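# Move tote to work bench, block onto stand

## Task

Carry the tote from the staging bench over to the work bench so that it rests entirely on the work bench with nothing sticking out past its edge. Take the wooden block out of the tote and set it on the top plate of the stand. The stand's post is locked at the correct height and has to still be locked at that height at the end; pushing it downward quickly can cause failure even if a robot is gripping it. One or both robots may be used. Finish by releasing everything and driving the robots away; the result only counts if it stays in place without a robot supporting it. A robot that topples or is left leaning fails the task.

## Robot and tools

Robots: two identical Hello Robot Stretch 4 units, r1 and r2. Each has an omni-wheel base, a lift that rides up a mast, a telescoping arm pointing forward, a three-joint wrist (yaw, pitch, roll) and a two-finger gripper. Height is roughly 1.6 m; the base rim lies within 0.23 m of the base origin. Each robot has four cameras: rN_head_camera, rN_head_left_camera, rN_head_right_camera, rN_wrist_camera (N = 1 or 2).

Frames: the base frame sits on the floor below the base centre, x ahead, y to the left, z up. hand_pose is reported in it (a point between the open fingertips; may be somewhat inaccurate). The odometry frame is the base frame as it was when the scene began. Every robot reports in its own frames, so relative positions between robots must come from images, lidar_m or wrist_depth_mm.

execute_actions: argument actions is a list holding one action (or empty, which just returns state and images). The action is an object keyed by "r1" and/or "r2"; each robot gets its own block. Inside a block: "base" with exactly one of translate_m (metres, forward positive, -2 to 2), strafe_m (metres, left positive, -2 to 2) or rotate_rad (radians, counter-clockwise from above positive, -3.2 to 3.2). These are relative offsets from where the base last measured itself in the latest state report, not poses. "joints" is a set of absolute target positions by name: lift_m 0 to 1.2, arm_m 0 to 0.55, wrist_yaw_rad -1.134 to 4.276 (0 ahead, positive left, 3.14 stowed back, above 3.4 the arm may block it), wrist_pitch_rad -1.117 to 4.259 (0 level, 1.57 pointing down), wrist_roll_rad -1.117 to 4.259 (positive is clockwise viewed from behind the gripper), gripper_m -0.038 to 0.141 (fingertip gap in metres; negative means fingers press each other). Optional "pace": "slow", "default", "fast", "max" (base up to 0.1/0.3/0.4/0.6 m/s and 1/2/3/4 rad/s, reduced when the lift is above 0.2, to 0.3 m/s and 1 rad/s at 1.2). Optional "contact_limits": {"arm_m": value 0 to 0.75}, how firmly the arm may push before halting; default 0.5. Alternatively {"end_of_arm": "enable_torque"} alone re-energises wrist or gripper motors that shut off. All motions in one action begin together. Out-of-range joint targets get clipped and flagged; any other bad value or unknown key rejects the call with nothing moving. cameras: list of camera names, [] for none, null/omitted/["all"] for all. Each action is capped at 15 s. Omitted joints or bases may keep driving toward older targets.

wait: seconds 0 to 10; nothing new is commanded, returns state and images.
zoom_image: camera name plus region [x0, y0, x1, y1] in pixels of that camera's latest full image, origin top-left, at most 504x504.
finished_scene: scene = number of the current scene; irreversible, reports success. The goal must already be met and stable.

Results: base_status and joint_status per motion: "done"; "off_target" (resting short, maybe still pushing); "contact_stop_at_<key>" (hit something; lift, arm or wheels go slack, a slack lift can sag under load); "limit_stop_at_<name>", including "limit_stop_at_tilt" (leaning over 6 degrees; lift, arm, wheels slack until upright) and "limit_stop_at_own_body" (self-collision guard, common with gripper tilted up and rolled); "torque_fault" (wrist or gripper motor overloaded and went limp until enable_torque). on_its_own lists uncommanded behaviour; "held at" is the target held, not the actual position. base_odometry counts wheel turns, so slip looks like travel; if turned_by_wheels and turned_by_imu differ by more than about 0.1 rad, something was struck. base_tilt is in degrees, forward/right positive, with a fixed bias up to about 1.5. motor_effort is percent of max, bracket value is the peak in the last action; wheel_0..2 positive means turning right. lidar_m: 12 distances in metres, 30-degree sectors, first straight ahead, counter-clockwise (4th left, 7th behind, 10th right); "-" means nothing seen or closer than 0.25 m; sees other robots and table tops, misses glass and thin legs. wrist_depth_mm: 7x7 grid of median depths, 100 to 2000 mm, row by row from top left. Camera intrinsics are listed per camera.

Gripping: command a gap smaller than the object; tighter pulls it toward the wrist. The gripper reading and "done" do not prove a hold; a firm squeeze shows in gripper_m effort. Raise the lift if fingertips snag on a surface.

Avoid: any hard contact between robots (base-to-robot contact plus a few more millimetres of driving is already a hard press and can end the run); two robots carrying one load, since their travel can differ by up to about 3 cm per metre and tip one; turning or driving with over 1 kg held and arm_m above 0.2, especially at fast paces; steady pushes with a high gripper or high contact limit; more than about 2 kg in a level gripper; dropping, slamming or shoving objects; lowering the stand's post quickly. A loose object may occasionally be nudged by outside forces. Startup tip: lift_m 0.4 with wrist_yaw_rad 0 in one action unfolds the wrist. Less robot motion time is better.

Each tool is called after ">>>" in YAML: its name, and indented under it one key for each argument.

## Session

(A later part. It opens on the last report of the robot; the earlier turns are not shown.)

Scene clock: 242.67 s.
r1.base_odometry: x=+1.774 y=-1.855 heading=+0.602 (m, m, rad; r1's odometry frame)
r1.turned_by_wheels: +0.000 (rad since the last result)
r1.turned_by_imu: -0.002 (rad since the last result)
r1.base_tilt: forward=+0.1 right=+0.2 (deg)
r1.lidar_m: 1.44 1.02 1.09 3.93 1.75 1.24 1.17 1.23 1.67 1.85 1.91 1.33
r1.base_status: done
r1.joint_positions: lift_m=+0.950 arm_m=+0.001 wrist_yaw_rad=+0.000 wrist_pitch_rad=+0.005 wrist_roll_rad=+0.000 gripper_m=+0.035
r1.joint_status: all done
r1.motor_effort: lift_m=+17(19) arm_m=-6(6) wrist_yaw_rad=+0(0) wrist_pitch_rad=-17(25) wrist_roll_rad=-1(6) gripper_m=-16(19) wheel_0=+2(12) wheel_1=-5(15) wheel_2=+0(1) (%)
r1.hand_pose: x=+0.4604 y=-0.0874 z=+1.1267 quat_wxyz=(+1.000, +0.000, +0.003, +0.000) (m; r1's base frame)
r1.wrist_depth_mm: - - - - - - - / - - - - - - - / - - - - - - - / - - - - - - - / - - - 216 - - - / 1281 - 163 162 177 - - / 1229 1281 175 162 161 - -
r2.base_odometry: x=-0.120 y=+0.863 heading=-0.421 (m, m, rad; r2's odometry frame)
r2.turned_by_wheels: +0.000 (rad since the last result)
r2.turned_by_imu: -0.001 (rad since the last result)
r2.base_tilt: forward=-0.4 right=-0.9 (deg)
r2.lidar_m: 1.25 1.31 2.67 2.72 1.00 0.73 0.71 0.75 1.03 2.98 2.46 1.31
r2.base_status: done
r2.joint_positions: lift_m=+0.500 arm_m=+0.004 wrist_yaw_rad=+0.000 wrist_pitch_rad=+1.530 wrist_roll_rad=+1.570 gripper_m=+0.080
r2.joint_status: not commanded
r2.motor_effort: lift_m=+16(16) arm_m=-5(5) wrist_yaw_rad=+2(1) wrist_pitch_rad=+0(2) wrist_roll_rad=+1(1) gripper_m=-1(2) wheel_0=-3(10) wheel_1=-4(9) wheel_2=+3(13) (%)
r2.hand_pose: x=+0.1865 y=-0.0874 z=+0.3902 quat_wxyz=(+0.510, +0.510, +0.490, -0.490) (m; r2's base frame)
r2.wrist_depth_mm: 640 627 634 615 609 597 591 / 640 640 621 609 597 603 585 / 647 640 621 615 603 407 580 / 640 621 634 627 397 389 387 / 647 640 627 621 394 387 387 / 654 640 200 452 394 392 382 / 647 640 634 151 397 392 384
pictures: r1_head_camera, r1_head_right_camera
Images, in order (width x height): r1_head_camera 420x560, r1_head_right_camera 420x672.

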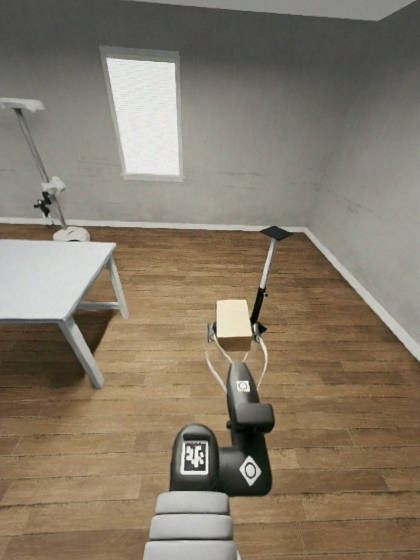

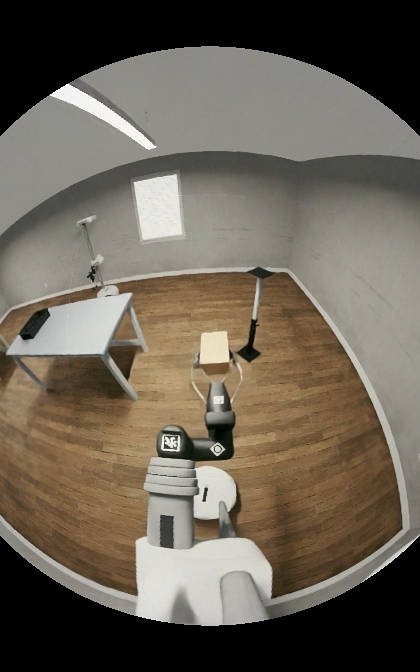

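>>> zoom_image:
  camera: "r1_head_camera"
  region: [220,200,330,350]

Region (220, 200, 330, 350) of r1_head_camera's 420x560 image, scaled by 3.360, with more detail than that image has; it fills the left 370 columns of this view, and the rest is white.

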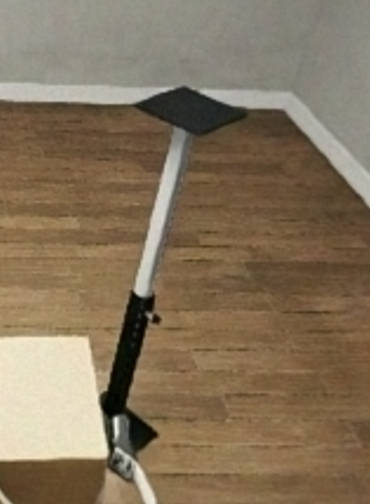

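>>> execute_actions:
  actions:
    - {"r1":{"base":{"strafe_m":-0.88},"pace":"fast"}}
  cameras: []

>>> execute_actions:
  actions:
    - {"r1":{"base":{"translate_m":0.49},"pace":"fast"}}
  cameras: []

>>> execute_actions:
  actions:
    - {"r1":{"base":{"rotate_rad":0.54}}}
  cameras: ["r1_head_camera"]

Scene clock: 263.87 s.
r1.base_odometry: x=+2.272 y=-2.580 heading=+0.602 (m, m, rad; r1's odometry frame)
r1.turned_by_wheels: +0.000 (rad since the last result)
r1.turned_by_imu: +0.000 (rad since the last result)
r1.base_tilt: forward=+0.2 right=+0.2 (deg)
r1.lidar_m: 1.37 1.34 1.73 2.99 1.73 1.22 1.16 1.19 1.01 0.95 0.99 1.36
r1.base_status: done
r1.joint_positions: lift_m=+0.950 arm_m=+0.001 wrist_yaw_rad=+0.000 wrist_pitch_rad=+0.005 wrist_roll_rad=+0.000 gripper_m=+0.035
r1.joint_status: not commanded
r1.motor_effort: lift_m=+17(17) arm_m=-6(5) wrist_yaw_rad=+0(1) wrist_pitch_rad=-17(17) wrist_roll_rad=+0(2) gripper_m=-20(15) wheel_0=+2(12) wheel_1=-3(17) wheel_2=+0(0) (%)
r1.hand_pose: x=+0.4604 y=-0.0874 z=+1.1267 quat_wxyz=(+1.000, +0.000, +0.003, +0.000) (m; r1's base frame)
r1.wrist_depth_mm: - - - - - 1863 1255 / - - - - - 1863 1281 / - - - - - 1808 1281 / - - - - - 1808 1255 / - - - 216 - 1808 1255 / - - 163 162 177 1661 1229 / - - 175 161 161 1430 1205
r2.base_odometry: x=-0.120 y=+0.863 heading=-0.421 (m, m, rad; r2's odometry frame)
r2.turned_by_wheels: +0.000 (rad since the last result)
r2.turned_by_imu: -0.001 (rad since the last result)
r2.base_tilt: forward=-0.5 right=-0.9 (deg)
r2.lidar_m: 1.24 1.30 2.66 2.74 1.02 0.74 0.72 0.75 1.05 2.99 2.46 1.31
r2.base_status: not commanded
r2.joint_positions: lift_m=+0.500 arm_m=+0.004 wrist_yaw_rad=+0.000 wrist_pitch_rad=+1.530 wrist_roll_rad=+1.570 gripper_m=+0.080
r2.joint_status: not commanded
r2.motor_effort: lift_m=+16(16) arm_m=-5(5) wrist_yaw_rad=+2(2) wrist_pitch_rad=-1(0) wrist_roll_rad=+2(2) gripper_m=-1(3) wheel_0=-3(3) wheel_1=-4(4) wheel_2=+3(3) (%)
r2.hand_pose: x=+0.1865 y=-0.0874 z=+0.3902 quat_wxyz=(+0.510, +0.510, +0.490, -0.490) (m; r2's base frame)
r2.wrist_depth_mm: 640 621 615 615 609 597 585 / 640 627 621 621 603 591 597 / 647 640 621 615 603 407 580 / 647 634 627 621 394 394 387 / 647 640 634 621 394 387 382 / 654 634 201 452 394 389 387 / 640 640 627 151 397 389 387
pictures: none
No camera images: the call's "cameras" was empty. Leave "cameras" out to get every camera's image.

Scene clock: 266.67 s.
r1.base_odometry: x=+2.676 y=-2.302 heading=+0.602 (m, m, rad; r1's odometry frame)
r1.turned_by_wheels: +0.001 (rad since the last result)
r1.turned_by_imu: +0.001 (rad since the last result)
r1.base_tilt: forward=+0.0 right=+0.2 (deg)
r1.lidar_m: 3.06 0.88 1.60 1.58 2.45 1.72 1.65 1.46 1.01 0.96 0.99 1.36
r1.base_status: done
r1.joint_positions: lift_m=+0.950 arm_m=+0.001 wrist_yaw_rad=+0.000 wrist_pitch_rad=+0.005 wrist_roll_rad=+0.000 gripper_m=+0.035
r1.joint_status: not commanded
r1.motor_effort: lift_m=+17(17) arm_m=-6(6) wrist_yaw_rad=-1(1) wrist_pitch_rad=-18(18) wrist_roll_rad=+0(1) gripper_m=-19(18) wheel_0=+2(9) wheel_1=+5(9) wheel_2=+0(12) (%)
r1.hand_pose: x=+0.4604 y=-0.0874 z=+1.1267 quat_wxyz=(+1.000, +0.000, +0.003, +0.000) (m; r1's base frame)
r1.wrist_depth_mm: - - - - - 1808 1255 / - - - - - 1808 1255 / - - - - - 1808 1255 / - - - - - 1808 1255 / - - - 216 - 1756 1205 / 723 - 163 162 178 1661 1205 / - - 176 161 160 1397 1205
r2.base_odometry: x=-0.120 y=+0.863 heading=-0.421 (m, m, rad; r2's odometry frame)
r2.turned_by_wheels: +0.000 (rad since the last result)
r2.turned_by_imu: +0.000 (rad since the last result)
r2.base_tilt: forward=-0.5 right=-0.9 (deg)
r2.lidar_m: 1.25 1.32 2.66 2.72 1.00 0.73 0.72 0.75 1.04 2.99 2.45 1.30
r2.base_status: not commanded
r2.joint_positions: lift_m=+0.500 arm_m=+0.004 wrist_yaw_rad=+0.000 wrist_pitch_rad=+1.530 wrist_roll_rad=+1.570 gripper_m=+0.080
r2.joint_status: not commanded
r2.motor_effort: lift_m=+16(16) arm_m=-5(5) wrist_yaw_rad=+3(1) wrist_pitch_rad=+0(2) wrist_roll_rad=+2(2) gripper_m=-3(3) wheel_0=-3(3) wheel_1=-4(4) wheel_2=+2(3) (%)
r2.hand_pose: x=+0.1865 y=-0.0874 z=+0.3902 quat_wxyz=(+0.510, +0.510, +0.490, -0.490) (m; r2's base frame)
r2.wrist_depth_mm: 640 634 615 603 603 591 580 / 647 634 621 609 597 597 591 / 640 627 627 615 609 407 580 / 647 647 615 615 397 392 387 / 654 634 627 615 397 384 387 / 647 634 200 445 397 389 387 / 647 634 621 150 397 389 387
pictures: none
No camera images: the call's "cameras" was empty. Leave "cameras" out to get every camera's image.

Scene clock: 268.07 s.
r1.base_odometry: x=+2.676 y=-2.302 heading=+1.141 (m, m, rad; r1's odometry frame)
r1.turned_by_wheels: +0.539 (rad since the last result)
r1.turned_by_imu: +0.539 (rad since the last result)
r1.base_tilt: forward=+0.2 right=+0.1 (deg)
r1.lidar_m: 0.90 1.58 1.54 2.41 1.73 1.65 1.39 1.02 0.94 0.99 1.39 3.07
r1.base_status: done
r1.joint_positions: lift_m=+0.950 arm_m=+0.001 wrist_yaw_rad=+0.000 wrist_pitch_rad=+0.005 wrist_roll_rad=+0.000 gripper_m=+0.035
r1.joint_status: not commanded
r1.motor_effort: lift_m=+17(17) arm_m=-5(6) wrist_yaw_rad=-1(2) wrist_pitch_rad=-16(19) wrist_roll_rad=-1(2) gripper_m=-16(18) wheel_0=-5(8) wheel_1=-7(9) wheel_2=-4(11) (%)
r1.hand_pose: x=+0.4604 y=-0.0873 z=+1.1267 quat_wxyz=(+1.000, +0.000, +0.003, +0.000) (m; r1's base frame)
r1.wrist_depth_mm: - - - - - - - / - - - - - - - / - - - - - - - / - - - - - - - / - - - 216 - - - / 1430 - 163 162 178 - - / - - 175 161 161 - -
r2.base_odometry: x=-0.120 y=+0.863 heading=-0.421 (m, m, rad; r2's odometry frame)
r2.turned_by_wheels: +0.000 (rad since the last result)
r2.turned_by_imu: +0.000 (rad since the last result)
r2.base_tilt: forward=-0.4 right=-0.9 (deg)
r2.lidar_m: 1.24 1.31 2.68 2.75 0.99 0.73 0.71 0.75 1.03 2.99 2.44 1.31
r2.base_status: not commanded
r2.joint_positions: lift_m=+0.500 arm_m=+0.004 wrist_yaw_rad=+0.000 wrist_pitch_rad=+1.530 wrist_roll_rad=+1.570 gripper_m=+0.080
r2.joint_status: not commanded
r2.motor_effort: lift_m=+16(16) arm_m=-5(5) wrist_yaw_rad=+2(2) wrist_pitch_rad=+0(0) wrist_roll_rad=+2(1) gripper_m=-3(2) wheel_0=-3(3) wheel_1=-4(4) wheel_2=+3(3) (%)
r2.hand_pose: x=+0.1865 y=-0.0874 z=+0.3902 quat_wxyz=(+0.510, +0.510, +0.490, -0.490) (m; r2's base frame)
r2.wrist_depth_mm: 647 627 621 615 603 591 580 / 634 634 621 621 609 603 591 / 647 634 627 615 615 404 585 / 640 634 621 627 402 392 382 / 654 634 621 615 394 389 387 / 654 640 201 449 397 389 382 / 647 640 627 151 397 389 389
pictures: r1_head_camera
Images, in order (width x height): r1_head_camera 420x560.

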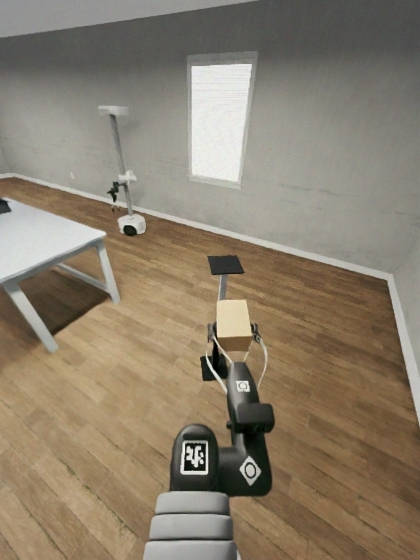

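>>> zoom_image:
  camera: "r1_head_camera"
  region: [180,240,280,360]

Region (180, 240, 280, 360) of r1_head_camera's 420x560 image, scaled by 4.200, with more detail than that image has.

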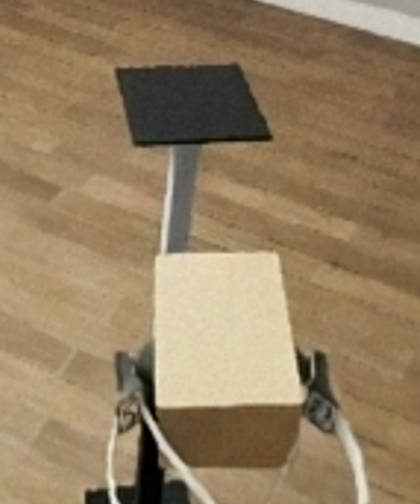

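>>> execute_actions:
  actions:
    - {"r1":{"base":{"translate_m":0.16},"joints":{"arm_m":0.15}}}
  cameras: ["r1_head_camera","r1_wrist_camera"]

>>> zoom_image:
  camera: "r1_head_camera"
  region: [180,240,280,360]

Scene clock: 286.03 s.
r1.base_odometry: x=+2.743 y=-2.157 heading=+1.141 (m, m, rad; r1's odometry frame)
r1.turned_by_wheels: +0.001 (rad since the last result)
r1.turned_by_imu: +0.002 (rad since the last result)
r1.base_tilt: forward=+0.1 right=+0.1 (deg)
r1.lidar_m: 0.67 1.51 1.44 2.60 1.88 1.78 1.53 1.08 1.01 1.09 1.48 2.92
r1.base_status: done
r1.joint_positions: lift_m=+0.950 arm_m=+0.149 wrist_yaw_rad=+0.000 wrist_pitch_rad=+0.005 wrist_roll_rad=+0.000 gripper_m=+0.035
r1.joint_status: all done
r1.motor_effort: lift_m=+17(17) arm_m=+6(6) wrist_yaw_rad=-1(0) wrist_pitch_rad=-17(18) wrist_roll_rad=-2(1) gripper_m=-20(21) wheel_0=+4(8) wheel_1=+6(9) wheel_2=-2(11) (%)
r1.hand_pose: x=+0.6084 y=-0.0874 z=+1.1267 quat_wxyz=(+1.000, +0.000, +0.003, +0.000) (m; r1's base frame)
r1.wrist_depth_mm: - - - - - - - / - - - - - - - / - - - - - - - / - - - - - - - / - - - 217 - - - / - - 163 162 177 - - / - - 176 161 160 - -
r2.base_odometry: x=-0.120 y=+0.863 heading=-0.421 (m, m, rad; r2's odometry frame)
r2.turned_by_wheels: +0.000 (rad since the last result)
r2.turned_by_imu: -0.001 (rad since the last result)
r2.base_tilt: forward=-0.4 right=-1.0 (deg)
r2.lidar_m: 1.24 1.31 2.68 2.72 1.00 0.75 0.70 0.74 1.02 2.98 2.45 1.30
r2.base_status: not commanded
r2.joint_positions: lift_m=+0.500 arm_m=+0.004 wrist_yaw_rad=+0.000 wrist_pitch_rad=+1.530 wrist_roll_rad=+1.570 gripper_m=+0.080
r2.joint_status: not commanded
r2.motor_effort: lift_m=+16(16) arm_m=-5(5) wrist_yaw_rad=+2(2) wrist_pitch_rad=-2(0) wrist_roll_rad=+1(1) gripper_m=-3(2) wheel_0=-3(3) wheel_1=-4(4) wheel_2=+3(3) (%)
r2.hand_pose: x=+0.1865 y=-0.0874 z=+0.3902 quat_wxyz=(+0.510, +0.510, +0.490, -0.490) (m; r2's base frame)
r2.wrist_depth_mm: 640 627 627 609 609 591 585 / 647 640 621 609 603 603 585 / 640 634 627 615 609 407 585 / 647 634 627 615 394 389 384 / 647 640 627 627 397 394 387 / 634 647 201 452 397 389 387 / 640 640 634 150 399 389 384
pictures: r1_head_camera, r1_wrist_camera
Images, in order (width x height): r1_head_camera 420x560, r1_wrist_camera 616x392.

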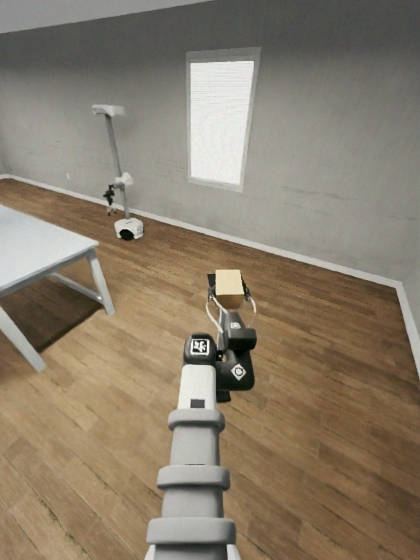

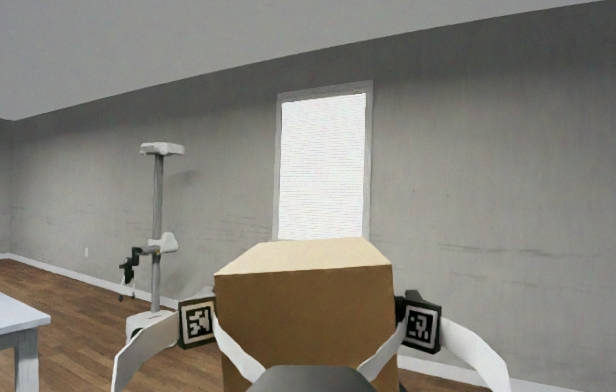

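Region (180, 240, 280, 360) of r1_head_camera's 420x560 image, scaled by 4.200, with more detail than that image has.

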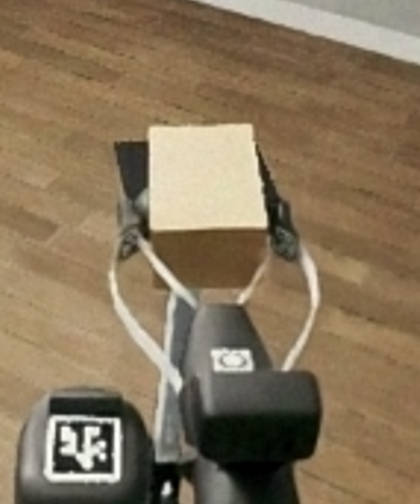

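>>> execute_actions:
  actions:
    - {"r1":{"joints":{"arm_m":0.26,"lift_m":0.9},"pace":"slow"}}
  cameras: ["r1_head_camera","r1_head_left_camera","r2_head_camera"]

>>> zoom_image:
  camera: "r1_head_camera"
  region: [180,230,280,330]

>>> zoom_image:
  camera: "r2_head_camera"
  region: [0,100,420,400]

Scene clock: 297.07 s.
r1.base_odometry: x=+2.743 y=-2.157 heading=+1.141 (m, m, rad; r1's odometry frame)
r1.turned_by_wheels: +0.000 (rad since the last result)
r1.turned_by_imu: +0.002 (rad since the last result)
r1.base_tilt: forward=+0.2 right=+0.2 (deg)
r1.lidar_m: 0.75 1.48 1.46 2.61 1.89 1.78 1.55 1.07 1.01 1.07 1.43 2.91
r1.base_status: not commanded
r1.joint_positions: lift_m=+0.900 arm_m=+0.259 wrist_yaw_rad=+0.000 wrist_pitch_rad=+0.005 wrist_roll_rad=+0.000 gripper_m=+0.035
r1.joint_status: all done
r1.motor_effort: lift_m=+16(17) arm_m=+6(8) wrist_yaw_rad=-1(1) wrist_pitch_rad=-17(18) wrist_roll_rad=-2(2) gripper_m=-15(20) wheel_0=+4(4) wheel_1=+5(6) wheel_2=-2(2) (%)
r1.hand_pose: x=+0.7183 y=-0.0874 z=+1.0768 quat_wxyz=(+1.000, +0.000, +0.003, +0.000) (m; r1's base frame)
r1.wrist_depth_mm: - - - - - - - / - - - - - - - / - - - - - - - / - - - - - - - / - - - 216 - - - / - - 163 162 178 - - / - - 175 161 161 - -
r2.base_odometry: x=-0.120 y=+0.863 heading=-0.421 (m, m, rad; r2's odometry frame)
r2.turned_by_wheels: +0.000 (rad since the last result)
r2.turned_by_imu: -0.001 (rad since the last result)
r2.base_tilt: forward=-0.5 right=-1.0 (deg)
r2.lidar_m: 1.25 1.30 2.67 2.72 1.00 0.73 0.71 0.76 1.04 2.98 2.45 1.32
r2.base_status: not commanded
r2.joint_positions: lift_m=+0.500 arm_m=+0.004 wrist_yaw_rad=+0.000 wrist_pitch_rad=+1.530 wrist_roll_rad=+1.570 gripper_m=+0.080
r2.joint_status: not commanded
r2.motor_effort: lift_m=+16(16) arm_m=-5(5) wrist_yaw_rad=+3(2) wrist_pitch_rad=+0(2) wrist_roll_rad=-1(1) gripper_m=-3(0) wheel_0=-3(3) wheel_1=-4(4) wheel_2=+3(3) (%)
r2.hand_pose: x=+0.1865 y=-0.0874 z=+0.3902 quat_wxyz=(+0.510, +0.510, +0.490, -0.490) (m; r2's base frame)
r2.wrist_depth_mm: 647 634 627 627 603 597 591 / 640 627 621 609 603 591 591 / 640 640 627 615 603 407 585 / 640 634 621 615 397 389 384 / 647 647 634 621 397 389 384 / 654 640 200 449 392 389 387 / 654 634 627 151 397 392 384
pictures: r1_head_camera, r1_head_left_camera, r2_head_camera
Images, in order (width x height): r1_head_camera 420x560, r1_head_left_camera 420x672, r2_head_camera 420x560.

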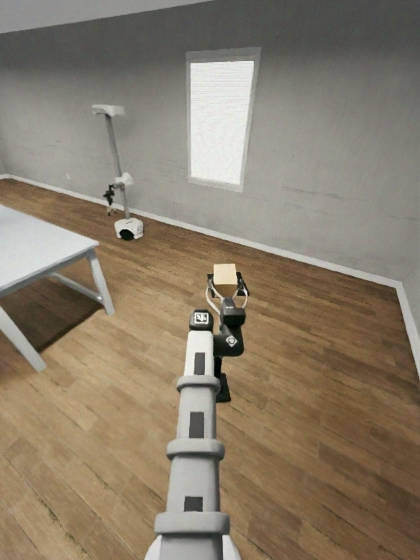

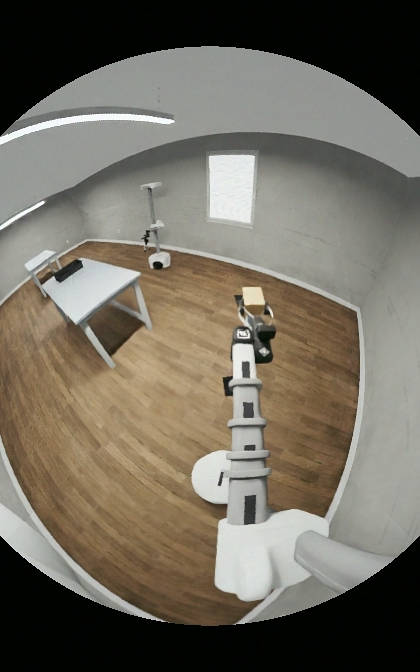

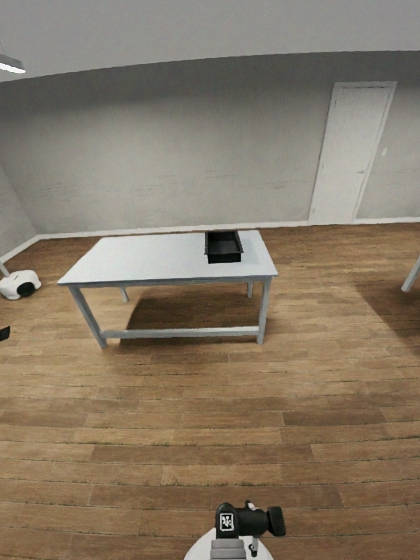

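Region (180, 230, 280, 330) of r1_head_camera's 420x560 image, scaled by 5.040, with more detail than that image has.

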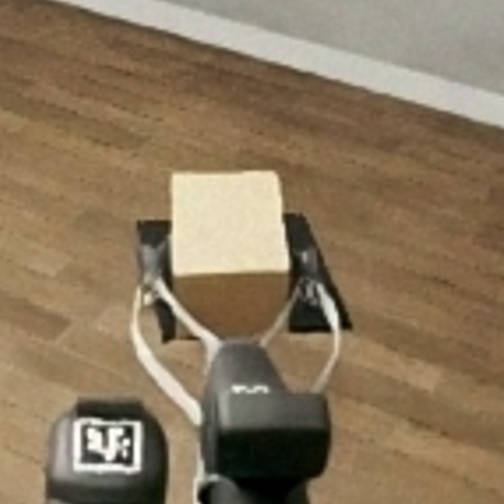

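Region (0, 100, 420, 400) of r2_head_camera's 420x560 image, scaled by 1.200, with more detail than that image has; it fills the top 360 rows of this view, and the rest is white.

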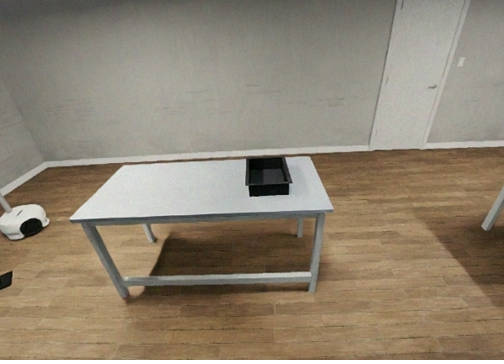

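>>> execute_actions:
  actions:
    - {"r1":{"joints":{"arm_m":0.325},"base":{"strafe_m":-0.018},"pace":"slow"}}
  cameras: ["r1_head_camera"]

>>> execute_actions:
  actions:
    - {"r1":{"joints":{"lift_m":0.87},"pace":"slow"}}
  cameras: ["r1_head_camera"]

>>> zoom_image:
  camera: "r1_head_camera"
  region: [180,230,280,330]

Scene clock: 308.80 s.
r1.base_odometry: x=+2.759 y=-2.164 heading=+1.141 (m, m, rad; r1's odometry frame)
r1.turned_by_wheels: +0.000 (rad since the last result)
r1.turned_by_imu: +0.002 (rad since the last result)
r1.base_tilt: forward=+0.1 right=+0.2 (deg)
r1.lidar_m: 0.75 1.51 1.44 2.64 1.89 1.79 1.49 1.09 1.01 1.07 1.46 2.92
r1.base_status: done
r1.joint_positions: lift_m=+0.900 arm_m=+0.324 wrist_yaw_rad=+0.000 wrist_pitch_rad=+0.005 wrist_roll_rad=+0.000 gripper_m=+0.035
r1.joint_status: all done
r1.motor_effort: lift_m=+17(17) arm_m=+6(8) wrist_yaw_rad=-1(1) wrist_pitch_rad=-17(17) wrist_roll_rad=-1(0) gripper_m=-20(18) wheel_0=+4(9) wheel_1=-7(10) wheel_2=+0(2) (%)
r1.hand_pose: x=+0.7833 y=-0.0874 z=+1.0768 quat_wxyz=(+1.000, +0.000, +0.003, +0.000) (m; r1's base frame)
r1.wrist_depth_mm: - - - - - - 1983 / - - - - - - 1983 / - - - - - - - / - - - - - - 1983 / - - - 216 - - 1983 / - - 163 162 178 - 1983 / - - 175 161 161 - 1983
r2.base_odometry: x=-0.120 y=+0.863 heading=-0.421 (m, m, rad; r2's odometry frame)
r2.turned_by_wheels: +0.000 (rad since the last result)
r2.turned_by_imu: -0.001 (rad since the last result)
r2.base_tilt: forward=-0.4 right=-0.9 (deg)
r2.lidar_m: 1.25 1.30 2.65 2.72 1.00 0.75 0.72 0.74 1.04 2.97 2.46 1.31
r2.base_status: not commanded
r2.joint_positions: lift_m=+0.500 arm_m=+0.004 wrist_yaw_rad=+0.000 wrist_pitch_rad=+1.530 wrist_roll_rad=+1.570 gripper_m=+0.080
r2.joint_status: not commanded
r2.motor_effort: lift_m=+16(16) arm_m=-5(5) wrist_yaw_rad=+2(3) wrist_pitch_rad=-1(1) wrist_roll_rad=+1(1) gripper_m=-2(3) wheel_0=-4(3) wheel_1=-4(4) wheel_2=+3(3) (%)
r2.hand_pose: x=+0.1865 y=-0.0874 z=+0.3902 quat_wxyz=(+0.510, +0.510, +0.490, -0.490) (m; r2's base frame)
r2.wrist_depth_mm: 640 627 621 615 597 591 585 / 647 627 627 609 603 603 591 / 647 634 627 615 597 407 585 / 647 634 621 615 392 387 384 / 647 634 621 615 394 389 382 / 654 640 200 442 392 389 387 / 647 640 627 150 394 389 387
pictures: r1_head_camera
Images, in order (width x height): r1_head_camera 420x560.

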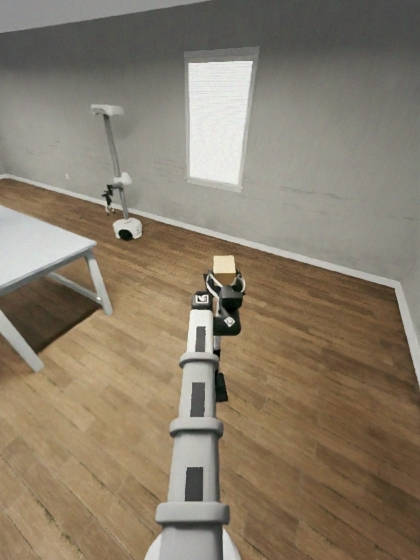

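Scene clock: 309.87 s.
r1.base_odometry: x=+2.759 y=-2.164 heading=+1.141 (m, m, rad; r1's odometry frame)
r1.turned_by_wheels: +0.000 (rad since the last result)
r1.turned_by_imu: +0.000 (rad since the last result)
r1.base_tilt: forward=+0.1 right=+0.1 (deg)
r1.lidar_m: 0.77 1.53 1.43 2.63 1.87 1.80 1.54 1.08 1.01 1.06 1.47 2.91
r1.base_status: not commanded
r1.joint_positions: lift_m=+0.870 arm_m=+0.324 wrist_yaw_rad=+0.000 wrist_pitch_rad=+0.005 wrist_roll_rad=+0.000 gripper_m=+0.035
r1.joint_status: all done
r1.motor_effort: lift_m=+16(19) arm_m=+6(6) wrist_yaw_rad=-1(1) wrist_pitch_rad=-16(15) wrist_roll_rad=-1(0) gripper_m=-21(20) wheel_0=+5(5) wheel_1=-7(7) wheel_2=+0(0) (%)
r1.hand_pose: x=+0.7833 y=-0.0874 z=+1.0468 quat_wxyz=(+1.000, +0.000, +0.003, +0.000) (m; r1's base frame)
r1.wrist_depth_mm: - - - - - - 1983 / - - - - - - 1983 / - - - - - - 1983 / - - - - - - 1983 / - - - 216 - - 1921 / - - 163 162 179 - 1921 / - - 176 161 160 - 1921
r2.base_odometry: x=-0.120 y=+0.863 heading=-0.421 (m, m, rad; r2's odometry frame)
r2.turned_by_wheels: +0.000 (rad since the last result)
r2.turned_by_imu: +0.000 (rad since the last result)
r2.base_tilt: forward=-0.4 right=-0.9 (deg)
r2.lidar_m: 1.26 1.31 2.66 2.74 0.99 0.74 0.72 0.75 1.05 2.99 2.45 1.32
r2.base_status: not commanded
r2.joint_positions: lift_m=+0.500 arm_m=+0.004 wrist_yaw_rad=+0.000 wrist_pitch_rad=+1.530 wrist_roll_rad=+1.570 gripper_m=+0.080
r2.joint_status: not commanded
r2.motor_effort: lift_m=+16(15) arm_m=-5(5) wrist_yaw_rad=+2(2) wrist_pitch_rad=+0(1) wrist_roll_rad=+1(1) gripper_m=+0(2) wheel_0=-3(4) wheel_1=-4(4) wheel_2=+3(3) (%)
r2.hand_pose: x=+0.1865 y=-0.0874 z=+0.3902 quat_wxyz=(+0.510, +0.510, +0.490, -0.490) (m; r2's base frame)
r2.wrist_depth_mm: 640 640 627 603 603 597 585 / 640 634 621 609 603 591 591 / 654 634 621 609 609 404 591 / 647 640 634 609 394 389 389 / 640 634 634 621 394 389 387 / 647 647 201 445 397 387 384 / 647 640 634 151 397 392 387
pictures: r1_head_camera
Images, in order (width x height): r1_head_camera 420x560.

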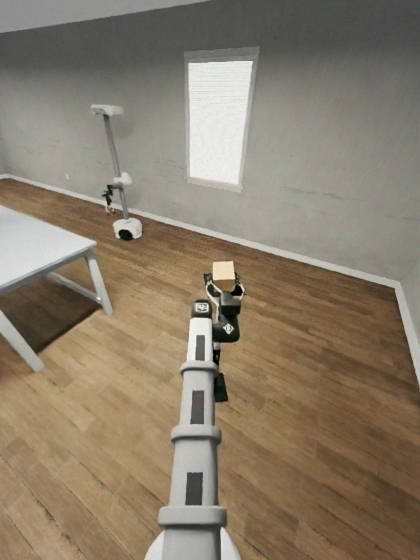

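Region (180, 230, 280, 330) of r1_head_camera's 420x560 image, scaled by 5.040, with more detail than that image has.

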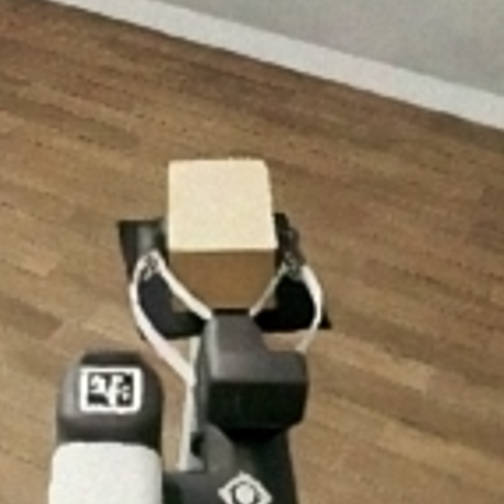

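>>> execute_actions:
  actions:
    - {"r1":{"joints":{"lift_m":0.858},"pace":"slow"}}
  cameras: []

>>> execute_actions:
  actions:
    - {"r1":{"joints":{"lift_m":0.85},"pace":"slow"}}
  cameras: ["r1_head_camera"]

Scene clock: 316.70 s.
r1.base_odometry: x=+2.759 y=-2.164 heading=+1.141 (m, m, rad; r1's odometry frame)
r1.turned_by_wheels: +0.000 (rad since the last result)
r1.turned_by_imu: +0.002 (rad since the last result)
r1.base_tilt: forward=+0.1 right=+0.2 (deg)
r1.lidar_m: 0.78 1.52 1.43 2.64 1.88 1.80 1.54 1.09 1.01 1.05 1.44 2.93
r1.base_status: not commanded
r1.joint_positions: lift_m=+0.858 arm_m=+0.324 wrist_yaw_rad=+0.000 wrist_pitch_rad=+0.005 wrist_roll_rad=+0.000 gripper_m=+0.035
r1.joint_status: all done
r1.motor_effort: lift_m=+16(17) arm_m=+6(6) wrist_yaw_rad=-1(1) wrist_pitch_rad=-18(15) wrist_roll_rad=-1(2) gripper_m=-22(21) wheel_0=+5(4) wheel_1=-7(7) wheel_2=+0(0) (%)
r1.hand_pose: x=+0.7833 y=-0.0874 z=+1.0348 quat_wxyz=(+1.000, +0.000, +0.003, +0.000) (m; r1's base frame)
r1.wrist_depth_mm: - - - - - - - / - - - - - - 1983 / - - - - - - 1983 / - - - - - - 1983 / - - - 216 - - 1983 / - - 163 162 178 - 1983 / - - 175 161 161 - 1983
r2.base_odometry: x=-0.120 y=+0.863 heading=-0.421 (m, m, rad; r2's odometry frame)
r2.turned_by_wheels: +0.000 (rad since the last result)
r2.turned_by_imu: -0.001 (rad since the last result)
r2.base_tilt: forward=-0.4 right=-1.0 (deg)
r2.lidar_m: 1.24 1.32 2.67 2.74 1.00 0.73 0.71 0.75 1.04 2.97 2.45 1.31
r2.base_status: not commanded
r2.joint_positions: lift_m=+0.500 arm_m=+0.004 wrist_yaw_rad=+0.000 wrist_pitch_rad=+1.530 wrist_roll_rad=+1.570 gripper_m=+0.080
r2.joint_status: not commanded
r2.motor_effort: lift_m=+16(16) arm_m=-5(5) wrist_yaw_rad=+2(2) wrist_pitch_rad=+0(1) wrist_roll_rad=+1(1) gripper_m=-2(0) wheel_0=-3(3) wheel_1=-4(4) wheel_2=+3(3) (%)
r2.hand_pose: x=+0.1865 y=-0.0874 z=+0.3902 quat_wxyz=(+0.510, +0.510, +0.490, -0.490) (m; r2's base frame)
r2.wrist_depth_mm: 647 627 621 615 603 591 591 / 640 640 621 615 609 591 591 / 640 634 634 609 597 407 580 / 647 640 621 621 397 392 387 / 640 640 627 615 394 389 384 / 654 640 200 449 394 387 384 / 640 627 634 150 397 387 384
pictures: none
No camera images: the call's "cameras" was empty. Leave "cameras" out to get every camera's image.

Scene clock: 317.40 s.
r1.base_odometry: x=+2.759 y=-2.164 heading=+1.141 (m, m, rad; r1's odometry frame)
r1.turned_by_wheels: +0.000 (rad since the last result)
r1.turned_by_imu: +0.000 (rad since the last result)
r1.base_tilt: forward=+0.3 right=+0.2 (deg)
r1.lidar_m: 0.75 1.53 1.46 2.63 1.87 1.78 1.51 1.08 1.01 1.06 1.47 2.93
r1.base_status: not commanded
r1.joint_positions: lift_m=+0.850 arm_m=+0.324 wrist_yaw_rad=+0.000 wrist_pitch_rad=+0.005 wrist_roll_rad=+0.000 gripper_m=+0.035
r1.joint_status: all done
r1.motor_effort: lift_m=+16(16) arm_m=+6(6) wrist_yaw_rad=-1(1) wrist_pitch_rad=-15(15) wrist_roll_rad=-1(0) gripper_m=-18(22) wheel_0=+4(5) wheel_1=-7(7) wheel_2=+0(0) (%)
r1.hand_pose: x=+0.7833 y=-0.0874 z=+1.0268 quat_wxyz=(+1.000, +0.000, +0.003, +0.000) (m; r1's base frame)
r1.wrist_depth_mm: - - - - - - 1983 / - - - - - - 1983 / - - - - - - 1983 / - - - - - - 1921 / - - - 216 - - 1921 / - - 163 162 179 - 1983 / - - 176 161 161 - 1921
r2.base_odometry: x=-0.120 y=+0.863 heading=-0.421 (m, m, rad; r2's odometry frame)
r2.turned_by_wheels: +0.000 (rad since the last result)
r2.turned_by_imu: +0.000 (rad since the last result)
r2.base_tilt: forward=-0.5 right=-1.0 (deg)
r2.lidar_m: 1.25 1.30 2.67 2.73 1.01 0.75 0.72 0.74 1.03 2.98 2.45 1.29
r2.base_status: not commanded
r2.joint_positions: lift_m=+0.500 arm_m=+0.004 wrist_yaw_rad=+0.000 wrist_pitch_rad=+1.530 wrist_roll_rad=+1.570 gripper_m=+0.080
r2.joint_status: not commanded
r2.motor_effort: lift_m=+16(16) arm_m=-5(5) wrist_yaw_rad=+2(1) wrist_pitch_rad=+0(1) wrist_roll_rad=+2(1) gripper_m=-2(2) wheel_0=-3(3) wheel_1=-4(4) wheel_2=+3(3) (%)
r2.hand_pose: x=+0.1865 y=-0.0874 z=+0.3902 quat_wxyz=(+0.510, +0.510, +0.490, -0.490) (m; r2's base frame)
r2.wrist_depth_mm: 647 627 627 615 609 591 580 / 640 640 621 609 603 591 585 / 640 634 621 615 609 404 597 / 647 634 627 615 397 389 387 / 647 647 627 609 397 389 384 / 647 634 200 452 399 389 384 / 661 640 627 151 397 389 387
pictures: r1_head_camera
Images, in order (width x height): r1_head_camera 420x560.

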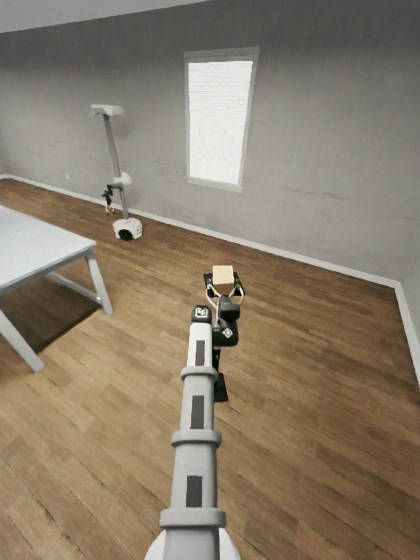

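>>> execute_actions:
  actions:
    - {"r1":{"joints":{"lift_m":0.843},"pace":"slow"}}
  cameras: ["r1_head_camera","r1_wrist_camera"]

>>> zoom_image:
  camera: "r1_head_camera"
  region: [180,230,280,330]

Scene clock: 321.47 s.
r1.base_odometry: x=+2.759 y=-2.164 heading=+1.141 (m, m, rad; r1's odometry frame)
r1.turned_by_wheels: +0.000 (rad since the last result)
r1.turned_by_imu: +0.002 (rad since the last result)
r1.base_tilt: forward=+0.2 right=+0.2 (deg)
r1.lidar_m: 0.74 1.53 1.45 2.65 1.91 1.80 1.50 1.09 1.00 1.08 1.45 2.90
r1.base_status: not commanded
r1.joint_positions: lift_m=+0.843 arm_m=+0.324 wrist_yaw_rad=+0.000 wrist_pitch_rad=+0.005 wrist_roll_rad=+0.000 gripper_m=+0.035
r1.joint_status: all done
r1.motor_effort: lift_m=+16(16) arm_m=+6(6) wrist_yaw_rad=-1(1) wrist_pitch_rad=-17(17) wrist_roll_rad=+0(2) gripper_m=-19(19) wheel_0=+5(5) wheel_1=-7(7) wheel_2=+0(0) (%)
r1.hand_pose: x=+0.7833 y=-0.0874 z=+1.0198 quat_wxyz=(+1.000, +0.000, +0.003, +0.000) (m; r1's base frame)
r1.wrist_depth_mm: - - - - - - 1983 / - - - - - - - / - - - - - - 1983 / - - - - - - 1983 / - - - 216 - - - / - - 163 162 178 - 1983 / - - 176 161 160 224 1921
r2.base_odometry: x=-0.120 y=+0.863 heading=-0.421 (m, m, rad; r2's odometry frame)
r2.turned_by_wheels: +0.000 (rad since the last result)
r2.turned_by_imu: -0.001 (rad since the last result)
r2.base_tilt: forward=-0.4 right=-1.0 (deg)
r2.lidar_m: 1.25 1.30 2.66 2.72 1.00 0.73 0.71 0.75 1.04 2.98 2.45 1.30
r2.base_status: not commanded
r2.joint_positions: lift_m=+0.500 arm_m=+0.004 wrist_yaw_rad=+0.000 wrist_pitch_rad=+1.530 wrist_roll_rad=+1.570 gripper_m=+0.080
r2.joint_status: not commanded
r2.motor_effort: lift_m=+16(16) arm_m=-5(5) wrist_yaw_rad=+2(2) wrist_pitch_rad=-1(0) wrist_roll_rad=+1(1) gripper_m=-4(4) wheel_0=-3(3) wheel_1=-4(4) wheel_2=+3(2) (%)
r2.hand_pose: x=+0.1865 y=-0.0874 z=+0.3902 quat_wxyz=(+0.510, +0.510, +0.490, -0.490) (m; r2's base frame)
r2.wrist_depth_mm: 640 627 621 609 597 591 591 / 640 634 621 609 603 597 585 / 654 634 627 615 609 399 591 / 647 640 627 609 399 389 382 / 654 640 634 615 399 389 387 / 654 634 201 445 397 392 384 / 654 640 634 151 397 389 387
pictures: r1_head_camera, r1_wrist_camera
Images, in order (width x height): r1_head_camera 420x560, r1_wrist_camera 616x392.

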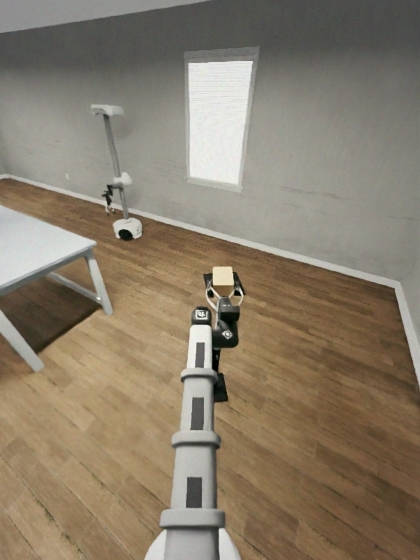

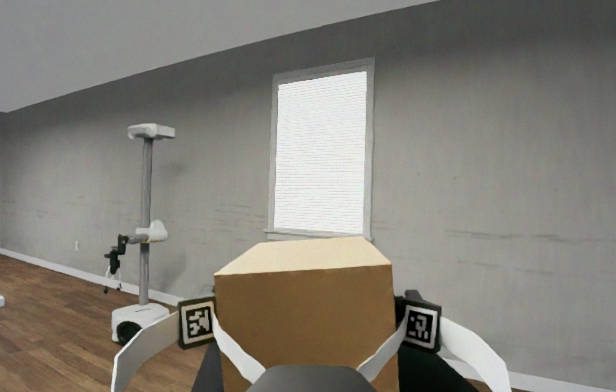

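Region (180, 230, 280, 330) of r1_head_camera's 420x560 image, scaled by 5.040, with more detail than that image has.

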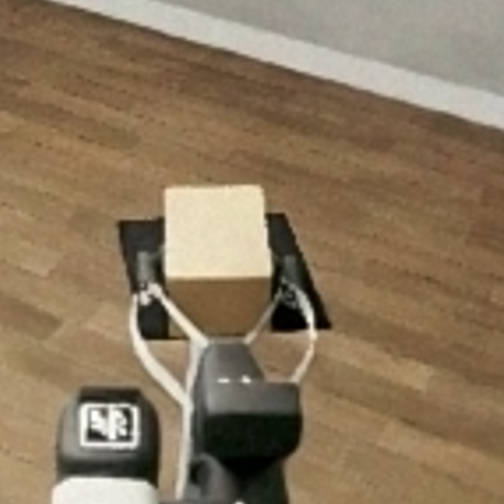

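>>> execute_actions:
  actions:
    - {"r1":{"joints":{"lift_m":0.855},"pace":"slow"}}
  cameras: []

>>> execute_actions:
  actions:
    - {"r1":{"joints":{"arm_m":0.355},"pace":"slow"}}
  cameras: []

>>> execute_actions:
  actions:
    - {"r1":{"joints":{"lift_m":0.838},"pace":"slow"}}
  cameras: ["r1_head_camera"]

>>> zoom_image:
  camera: "r1_head_camera"
  region: [180,230,280,330]

Scene clock: 327.17 s.
r1.base_odometry: x=+2.759 y=-2.164 heading=+1.141 (m, m, rad; r1's odometry frame)
r1.turned_by_wheels: +0.000 (rad since the last result)
r1.turned_by_imu: +0.002 (rad since the last result)
r1.base_tilt: forward=+0.2 right=+0.2 (deg)
r1.lidar_m: 0.80 1.52 1.48 2.65 1.89 1.79 1.50 1.07 1.01 1.07 1.44 2.93
r1.base_status: not commanded
r1.joint_positions: lift_m=+0.855 arm_m=+0.324 wrist_yaw_rad=+0.000 wrist_pitch_rad=+0.005 wrist_roll_rad=+0.000 gripper_m=+0.035
r1.joint_status: all done
r1.motor_effort: lift_m=+21(23) arm_m=+6(6) wrist_yaw_rad=-1(1) wrist_pitch_rad=-19(16) wrist_roll_rad=-1(2) gripper_m=-18(17) wheel_0=+5(5) wheel_1=-7(7) wheel_2=+0(0) (%)
r1.hand_pose: x=+0.7833 y=-0.0874 z=+1.0314 quat_wxyz=(+1.000, +0.000, +0.003, +0.000) (m; r1's base frame)
r1.wrist_depth_mm: - - - - - - 1983 / - - - - - - 1983 / - - - - - - 1983 / - - - - - - 1921 / - - - 216 - - 1983 / - - 163 162 178 - 1983 / - - 175 161 161 - 1983
r2.base_odometry: x=-0.120 y=+0.863 heading=-0.421 (m, m, rad; r2's odometry frame)
r2.turned_by_wheels: +0.000 (rad since the last result)
r2.turned_by_imu: -0.001 (rad since the last result)
r2.base_tilt: forward=-0.5 right=-1.0 (deg)
r2.lidar_m: 1.24 1.31 2.67 2.74 0.99 0.74 0.71 0.74 1.02 2.98 2.44 1.31
r2.base_status: not commanded
r2.joint_positions: lift_m=+0.500 arm_m=+0.004 wrist_yaw_rad=+0.000 wrist_pitch_rad=+1.530 wrist_roll_rad=+1.570 gripper_m=+0.080
r2.joint_status: not commanded
r2.motor_effort: lift_m=+16(16) arm_m=-5(5) wrist_yaw_rad=+3(1) wrist_pitch_rad=-1(0) wrist_roll_rad=+1(1) gripper_m=-2(2) wheel_0=-3(3) wheel_1=-4(4) wheel_2=+3(2) (%)
r2.hand_pose: x=+0.1865 y=-0.0874 z=+0.3902 quat_wxyz=(+0.510, +0.510, +0.490, -0.490) (m; r2's base frame)
r2.wrist_depth_mm: 640 627 615 609 603 591 585 / 647 627 621 615 603 597 591 / 654 634 621 609 603 402 585 / 647 627 627 627 397 389 387 / 640 627 634 627 394 392 384 / 647 634 201 445 392 389 384 / 647 640 634 151 394 392 384
pictures: none
No camera images: the call's "cameras" was empty. Leave "cameras" out to get every camera's image.

Scene clock: 328.53 s.
r1.base_odometry: x=+2.759 y=-2.164 heading=+1.141 (m, m, rad; r1's odometry frame)
r1.turned_by_wheels: +0.000 (rad since the last result)
r1.turned_by_imu: +0.001 (rad since the last result)
r1.base_tilt: forward=+0.1 right=+0.2 (deg)
r1.lidar_m: 0.79 1.51 1.46 2.63 1.89 1.79 1.52 1.08 1.03 1.04 1.45 2.92
r1.base_status: not commanded
r1.joint_positions: lift_m=+0.855 arm_m=+0.354 wrist_yaw_rad=+0.000 wrist_pitch_rad=+0.005 wrist_roll_rad=+0.000 gripper_m=+0.035
r1.joint_status: all done
r1.motor_effort: lift_m=+21(22) arm_m=+6(6) wrist_yaw_rad=-1(1) wrist_pitch_rad=-17(16) wrist_roll_rad=-2(2) gripper_m=-18(18) wheel_0=+5(5) wheel_1=-7(7) wheel_2=+0(0) (%)
r1.hand_pose: x=+0.8133 y=-0.0874 z=+1.0314 quat_wxyz=(+1.000, +0.000, +0.003, +0.000) (m; r1's base frame)
r1.wrist_depth_mm: - - - - - - 1983 / - - - - - - 1983 / - - - - - - 1983 / - - - - - - 1983 / - - - 216 - - 1921 / - - 163 162 178 - 1983 / - - 175 161 161 - 1983
r2.base_odometry: x=-0.120 y=+0.863 heading=-0.421 (m, m, rad; r2's odometry frame)
r2.turned_by_wheels: +0.000 (rad since the last result)
r2.turned_by_imu: +0.000 (rad since the last result)
r2.base_tilt: forward=-0.5 right=-0.9 (deg)
r2.lidar_m: 1.25 1.31 2.66 2.73 0.99 0.75 0.71 0.75 1.02 2.97 2.45 1.29
r2.base_status: not commanded
r2.joint_positions: lift_m=+0.500 arm_m=+0.004 wrist_yaw_rad=+0.000 wrist_pitch_rad=+1.530 wrist_roll_rad=+1.570 gripper_m=+0.080
r2.joint_status: not commanded
r2.motor_effort: lift_m=+16(16) arm_m=-5(5) wrist_yaw_rad=+2(3) wrist_pitch_rad=-1(1) wrist_roll_rad=+1(0) gripper_m=-1(2) wheel_0=-3(4) wheel_1=-4(4) wheel_2=+2(3) (%)
r2.hand_pose: x=+0.1865 y=-0.0874 z=+0.3902 quat_wxyz=(+0.510, +0.510, +0.490, -0.490) (m; r2's base frame)
r2.wrist_depth_mm: 647 634 615 609 609 591 591 / 647 627 627 615 609 597 591 / 640 627 627 621 603 407 591 / 640 634 634 621 399 392 387 / 654 634 627 615 394 389 384 / 654 647 200 449 392 389 387 / 647 640 634 150 394 389 387
pictures: none
No camera images: the call's "cameras" was empty. Leave "cameras" out to get every camera's image.

Scene clock: 329.40 s.
r1.base_odometry: x=+2.759 y=-2.164 heading=+1.141 (m, m, rad; r1's odometry frame)
r1.turned_by_wheels: +0.000 (rad since the last result)
r1.turned_by_imu: +0.000 (rad since the last result)
r1.base_tilt: forward=+0.2 right=+0.3 (deg)
r1.lidar_m: 0.76 1.53 1.47 2.66 1.87 1.78 1.51 1.08 1.01 1.05 1.41 2.92
r1.base_status: not commanded
r1.joint_positions: lift_m=+0.838 arm_m=+0.354 wrist_yaw_rad=+0.000 wrist_pitch_rad=+0.005 wrist_roll_rad=+0.000 gripper_m=+0.035
r1.joint_status: all done
r1.motor_effort: lift_m=+16(21) arm_m=+6(6) wrist_yaw_rad=-1(1) wrist_pitch_rad=-17(18) wrist_roll_rad=+0(1) gripper_m=-22(20) wheel_0=+4(5) wheel_1=-7(7) wheel_2=+0(0) (%)
r1.hand_pose: x=+0.8133 y=-0.0874 z=+1.0148 quat_wxyz=(+1.000, +0.000, +0.003, +0.000) (m; r1's base frame)
r1.wrist_depth_mm: - - - - - - 1921 / - - - - - - 1983 / - - - - - - 1983 / - - - - - - 1983 / - - - 216 - - 1921 / - - 163 162 178 - 1921 / - - 175 161 161 213 1921
r2.base_odometry: x=-0.120 y=+0.863 heading=-0.421 (m, m, rad; r2's odometry frame)
r2.turned_by_wheels: +0.000 (rad since the last result)
r2.turned_by_imu: +0.000 (rad since the last result)
r2.base_tilt: forward=-0.4 right=-0.9 (deg)
r2.lidar_m: 1.23 1.30 2.63 2.73 1.01 0.72 0.71 0.73 1.03 2.99 2.45 1.33
r2.base_status: not commanded
r2.joint_positions: lift_m=+0.500 arm_m=+0.004 wrist_yaw_rad=+0.000 wrist_pitch_rad=+1.530 wrist_roll_rad=+1.570 gripper_m=+0.080
r2.joint_status: not commanded
r2.motor_effort: lift_m=+16(16) arm_m=-5(5) wrist_yaw_rad=+2(2) wrist_pitch_rad=+0(0) wrist_roll_rad=+0(1) gripper_m=-3(2) wheel_0=-3(3) wheel_1=-4(4) wheel_2=+3(3) (%)
r2.hand_pose: x=+0.1865 y=-0.0874 z=+0.3902 quat_wxyz=(+0.510, +0.510, +0.490, -0.490) (m; r2's base frame)
r2.wrist_depth_mm: 640 627 627 615 609 597 580 / 640 627 615 615 609 603 585 / 647 634 627 627 609 407 574 / 647 647 627 615 394 389 384 / 640 634 621 621 397 389 387 / 640 640 201 449 397 389 387 / 647 640 627 151 397 389 384
pictures: r1_head_camera
Images, in order (width x height): r1_head_camera 420x560.

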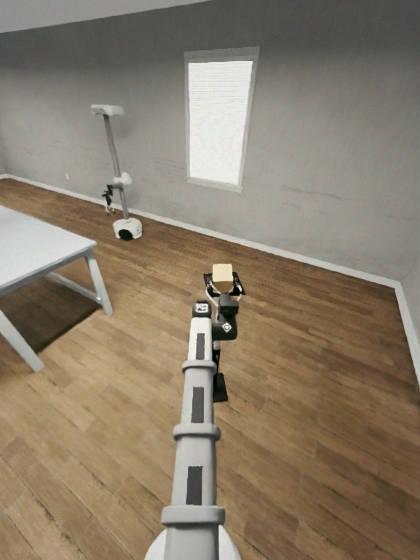

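Region (180, 230, 280, 330) of r1_head_camera's 420x560 image, scaled by 5.040, with more detail than that image has.

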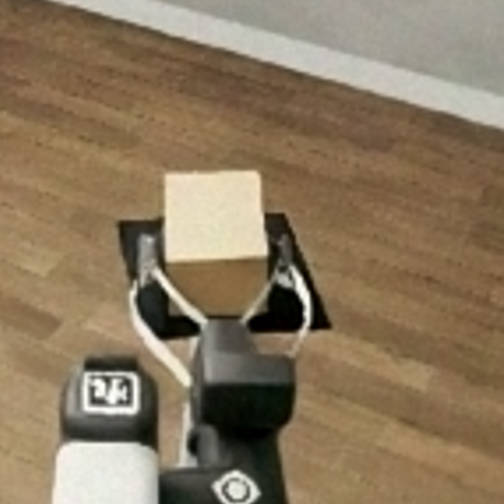

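>>> execute_actions:
  actions:
    - {"r1":{"joints":{"lift_m":0.831},"pace":"slow"}}
  cameras: []

>>> execute_actions:
  actions:
    - {"r1":{"joints":{"lift_m":0.824},"pace":"slow"}}
  cameras: ["r1_head_camera"]

>>> zoom_image:
  camera: "r1_head_camera"
  region: [180,230,280,330]

Scene clock: 334.37 s.
r1.base_odometry: x=+2.759 y=-2.164 heading=+1.141 (m, m, rad; r1's odometry frame)
r1.turned_by_wheels: +0.000 (rad since the last result)
r1.turned_by_imu: +0.002 (rad since the last result)
r1.base_tilt: forward=+0.1 right=+0.2 (deg)
r1.lidar_m: 0.77 1.54 1.47 2.61 1.87 1.79 1.51 1.07 0.99 1.06 1.46 2.91
r1.base_status: not commanded
r1.joint_positions: lift_m=+0.831 arm_m=+0.354 wrist_yaw_rad=+0.000 wrist_pitch_rad=+0.004 wrist_roll_rad=+0.000 gripper_m=+0.035
r1.joint_status: all done
r1.motor_effort: lift_m=+15(17) arm_m=+6(6) wrist_yaw_rad=-1(1) wrist_pitch_rad=-10(18) wrist_roll_rad=+1(1) gripper_m=-19(17) wheel_0=+5(5) wheel_1=-7(7) wheel_2=+0(0) (%)
r1.hand_pose: x=+0.8133 y=-0.0874 z=+1.0083 quat_wxyz=(+1.000, +0.000, +0.002, +0.000) (m; r1's base frame)
r1.wrist_depth_mm: - - - - - - 1983 / - - - - - - - / - - - - - - 1983 / - - - - - - 1983 / - - - 216 - - 1921 / - - 163 162 178 - 1921 / - - 175 161 161 202 1921
r2.base_odometry: x=-0.120 y=+0.863 heading=-0.421 (m, m, rad; r2's odometry frame)
r2.turned_by_wheels: +0.000 (rad since the last result)
r2.turned_by_imu: -0.001 (rad since the last result)
r2.base_tilt: forward=-0.5 right=-0.9 (deg)
r2.lidar_m: 1.24 1.31 2.64 2.72 1.01 0.75 0.71 0.74 1.04 2.99 2.46 1.32
r2.base_status: not commanded
r2.joint_positions: lift_m=+0.500 arm_m=+0.004 wrist_yaw_rad=+0.000 wrist_pitch_rad=+1.530 wrist_roll_rad=+1.570 gripper_m=+0.080
r2.joint_status: not commanded
r2.motor_effort: lift_m=+16(16) arm_m=-5(5) wrist_yaw_rad=+2(2) wrist_pitch_rad=+1(0) wrist_roll_rad=+0(2) gripper_m=-1(1) wheel_0=-3(3) wheel_1=-4(4) wheel_2=+3(3) (%)
r2.hand_pose: x=+0.1865 y=-0.0874 z=+0.3902 quat_wxyz=(+0.510, +0.510, +0.490, -0.490) (m; r2's base frame)
r2.wrist_depth_mm: 634 634 621 609 603 597 585 / 634 634 615 621 603 597 591 / 647 634 634 621 609 407 585 / 647 627 627 621 399 392 382 / 654 634 627 615 397 389 384 / 654 647 200 449 397 394 387 / 647 640 634 150 394 392 384
pictures: none
No camera images: the call's "cameras" was empty. Leave "cameras" out to get every camera's image.

Scene clock: 335.03 s.
r1.base_odometry: x=+2.759 y=-2.164 heading=+1.141 (m, m, rad; r1's odometry frame)
r1.turned_by_wheels: +0.000 (rad since the last result)
r1.turned_by_imu: +0.000 (rad since the last result)
r1.base_tilt: forward=+0.1 right=+0.3 (deg)
r1.lidar_m: 0.76 1.52 1.47 2.64 1.90 1.78 1.50 1.05 1.02 1.06 1.43 2.93
r1.base_status: not commanded
r1.joint_positions: lift_m=+0.824 arm_m=+0.354 wrist_yaw_rad=+0.000 wrist_pitch_rad=-0.004 wrist_roll_rad=+0.001 gripper_m=+0.035
r1.joint_status: all done
r1.motor_effort: lift_m=+13(15) arm_m=+6(6) wrist_yaw_rad=-1(1) wrist_pitch_rad=+10(14) wrist_roll_rad=-2(4) gripper_m=-18(19) wheel_0=+5(5) wheel_1=-7(7) wheel_2=+0(0) (%)
r1.hand_pose: x=+0.8133 y=-0.0874 z=+1.0037 quat_wxyz=(+1.000, +0.001, -0.002, +0.000) (m; r1's base frame)
r1.wrist_depth_mm: - - - - - - 1983 / - - - - - - 1983 / - - - - - - 1921 / - - - - - - 1983 / - - - 213 - - 1983 / - - 163 162 175 - 1921 / - - 176 161 160 191 1921
r2.base_odometry: x=-0.120 y=+0.863 heading=-0.421 (m, m, rad; r2's odometry frame)
r2.turned_by_wheels: +0.000 (rad since the last result)
r2.turned_by_imu: +0.000 (rad since the last result)
r2.base_tilt: forward=-0.4 right=-0.9 (deg)
r2.lidar_m: 1.23 1.31 2.65 2.73 0.99 0.74 0.72 0.74 1.04 2.98 2.46 1.30
r2.base_status: not commanded
r2.joint_positions: lift_m=+0.500 arm_m=+0.004 wrist_yaw_rad=+0.000 wrist_pitch_rad=+1.530 wrist_roll_rad=+1.570 gripper_m=+0.080
r2.joint_status: not commanded
r2.motor_effort: lift_m=+16(16) arm_m=-5(5) wrist_yaw_rad=+2(2) wrist_pitch_rad=+0(1) wrist_roll_rad=+1(1) gripper_m=-2(3) wheel_0=-3(3) wheel_1=-4(4) wheel_2=+3(3) (%)
r2.hand_pose: x=+0.1865 y=-0.0874 z=+0.3902 quat_wxyz=(+0.510, +0.510, +0.490, -0.490) (m; r2's base frame)
r2.wrist_depth_mm: 640 621 621 609 603 597 591 / 647 634 634 609 609 597 591 / 647 627 627 615 609 407 580 / 654 640 621 621 399 392 384 / 654 640 627 621 397 392 379 / 640 634 200 449 397 392 387 / 661 654 627 151 399 389 387
pictures: r1_head_camera
Images, in order (width x height): r1_head_camera 420x560.

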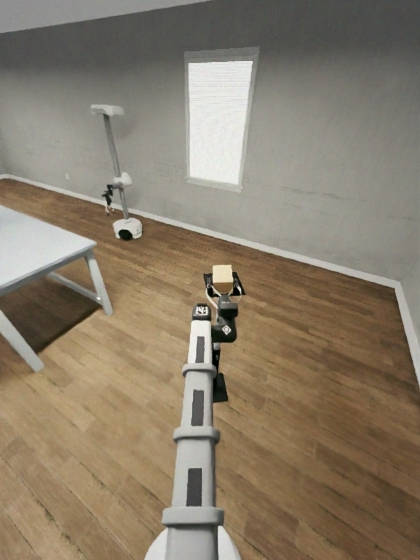

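Region (180, 230, 280, 330) of r1_head_camera's 420x560 image, scaled by 5.040, with more detail than that image has.

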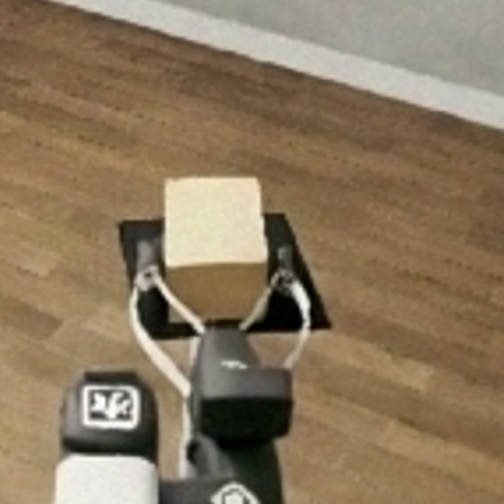

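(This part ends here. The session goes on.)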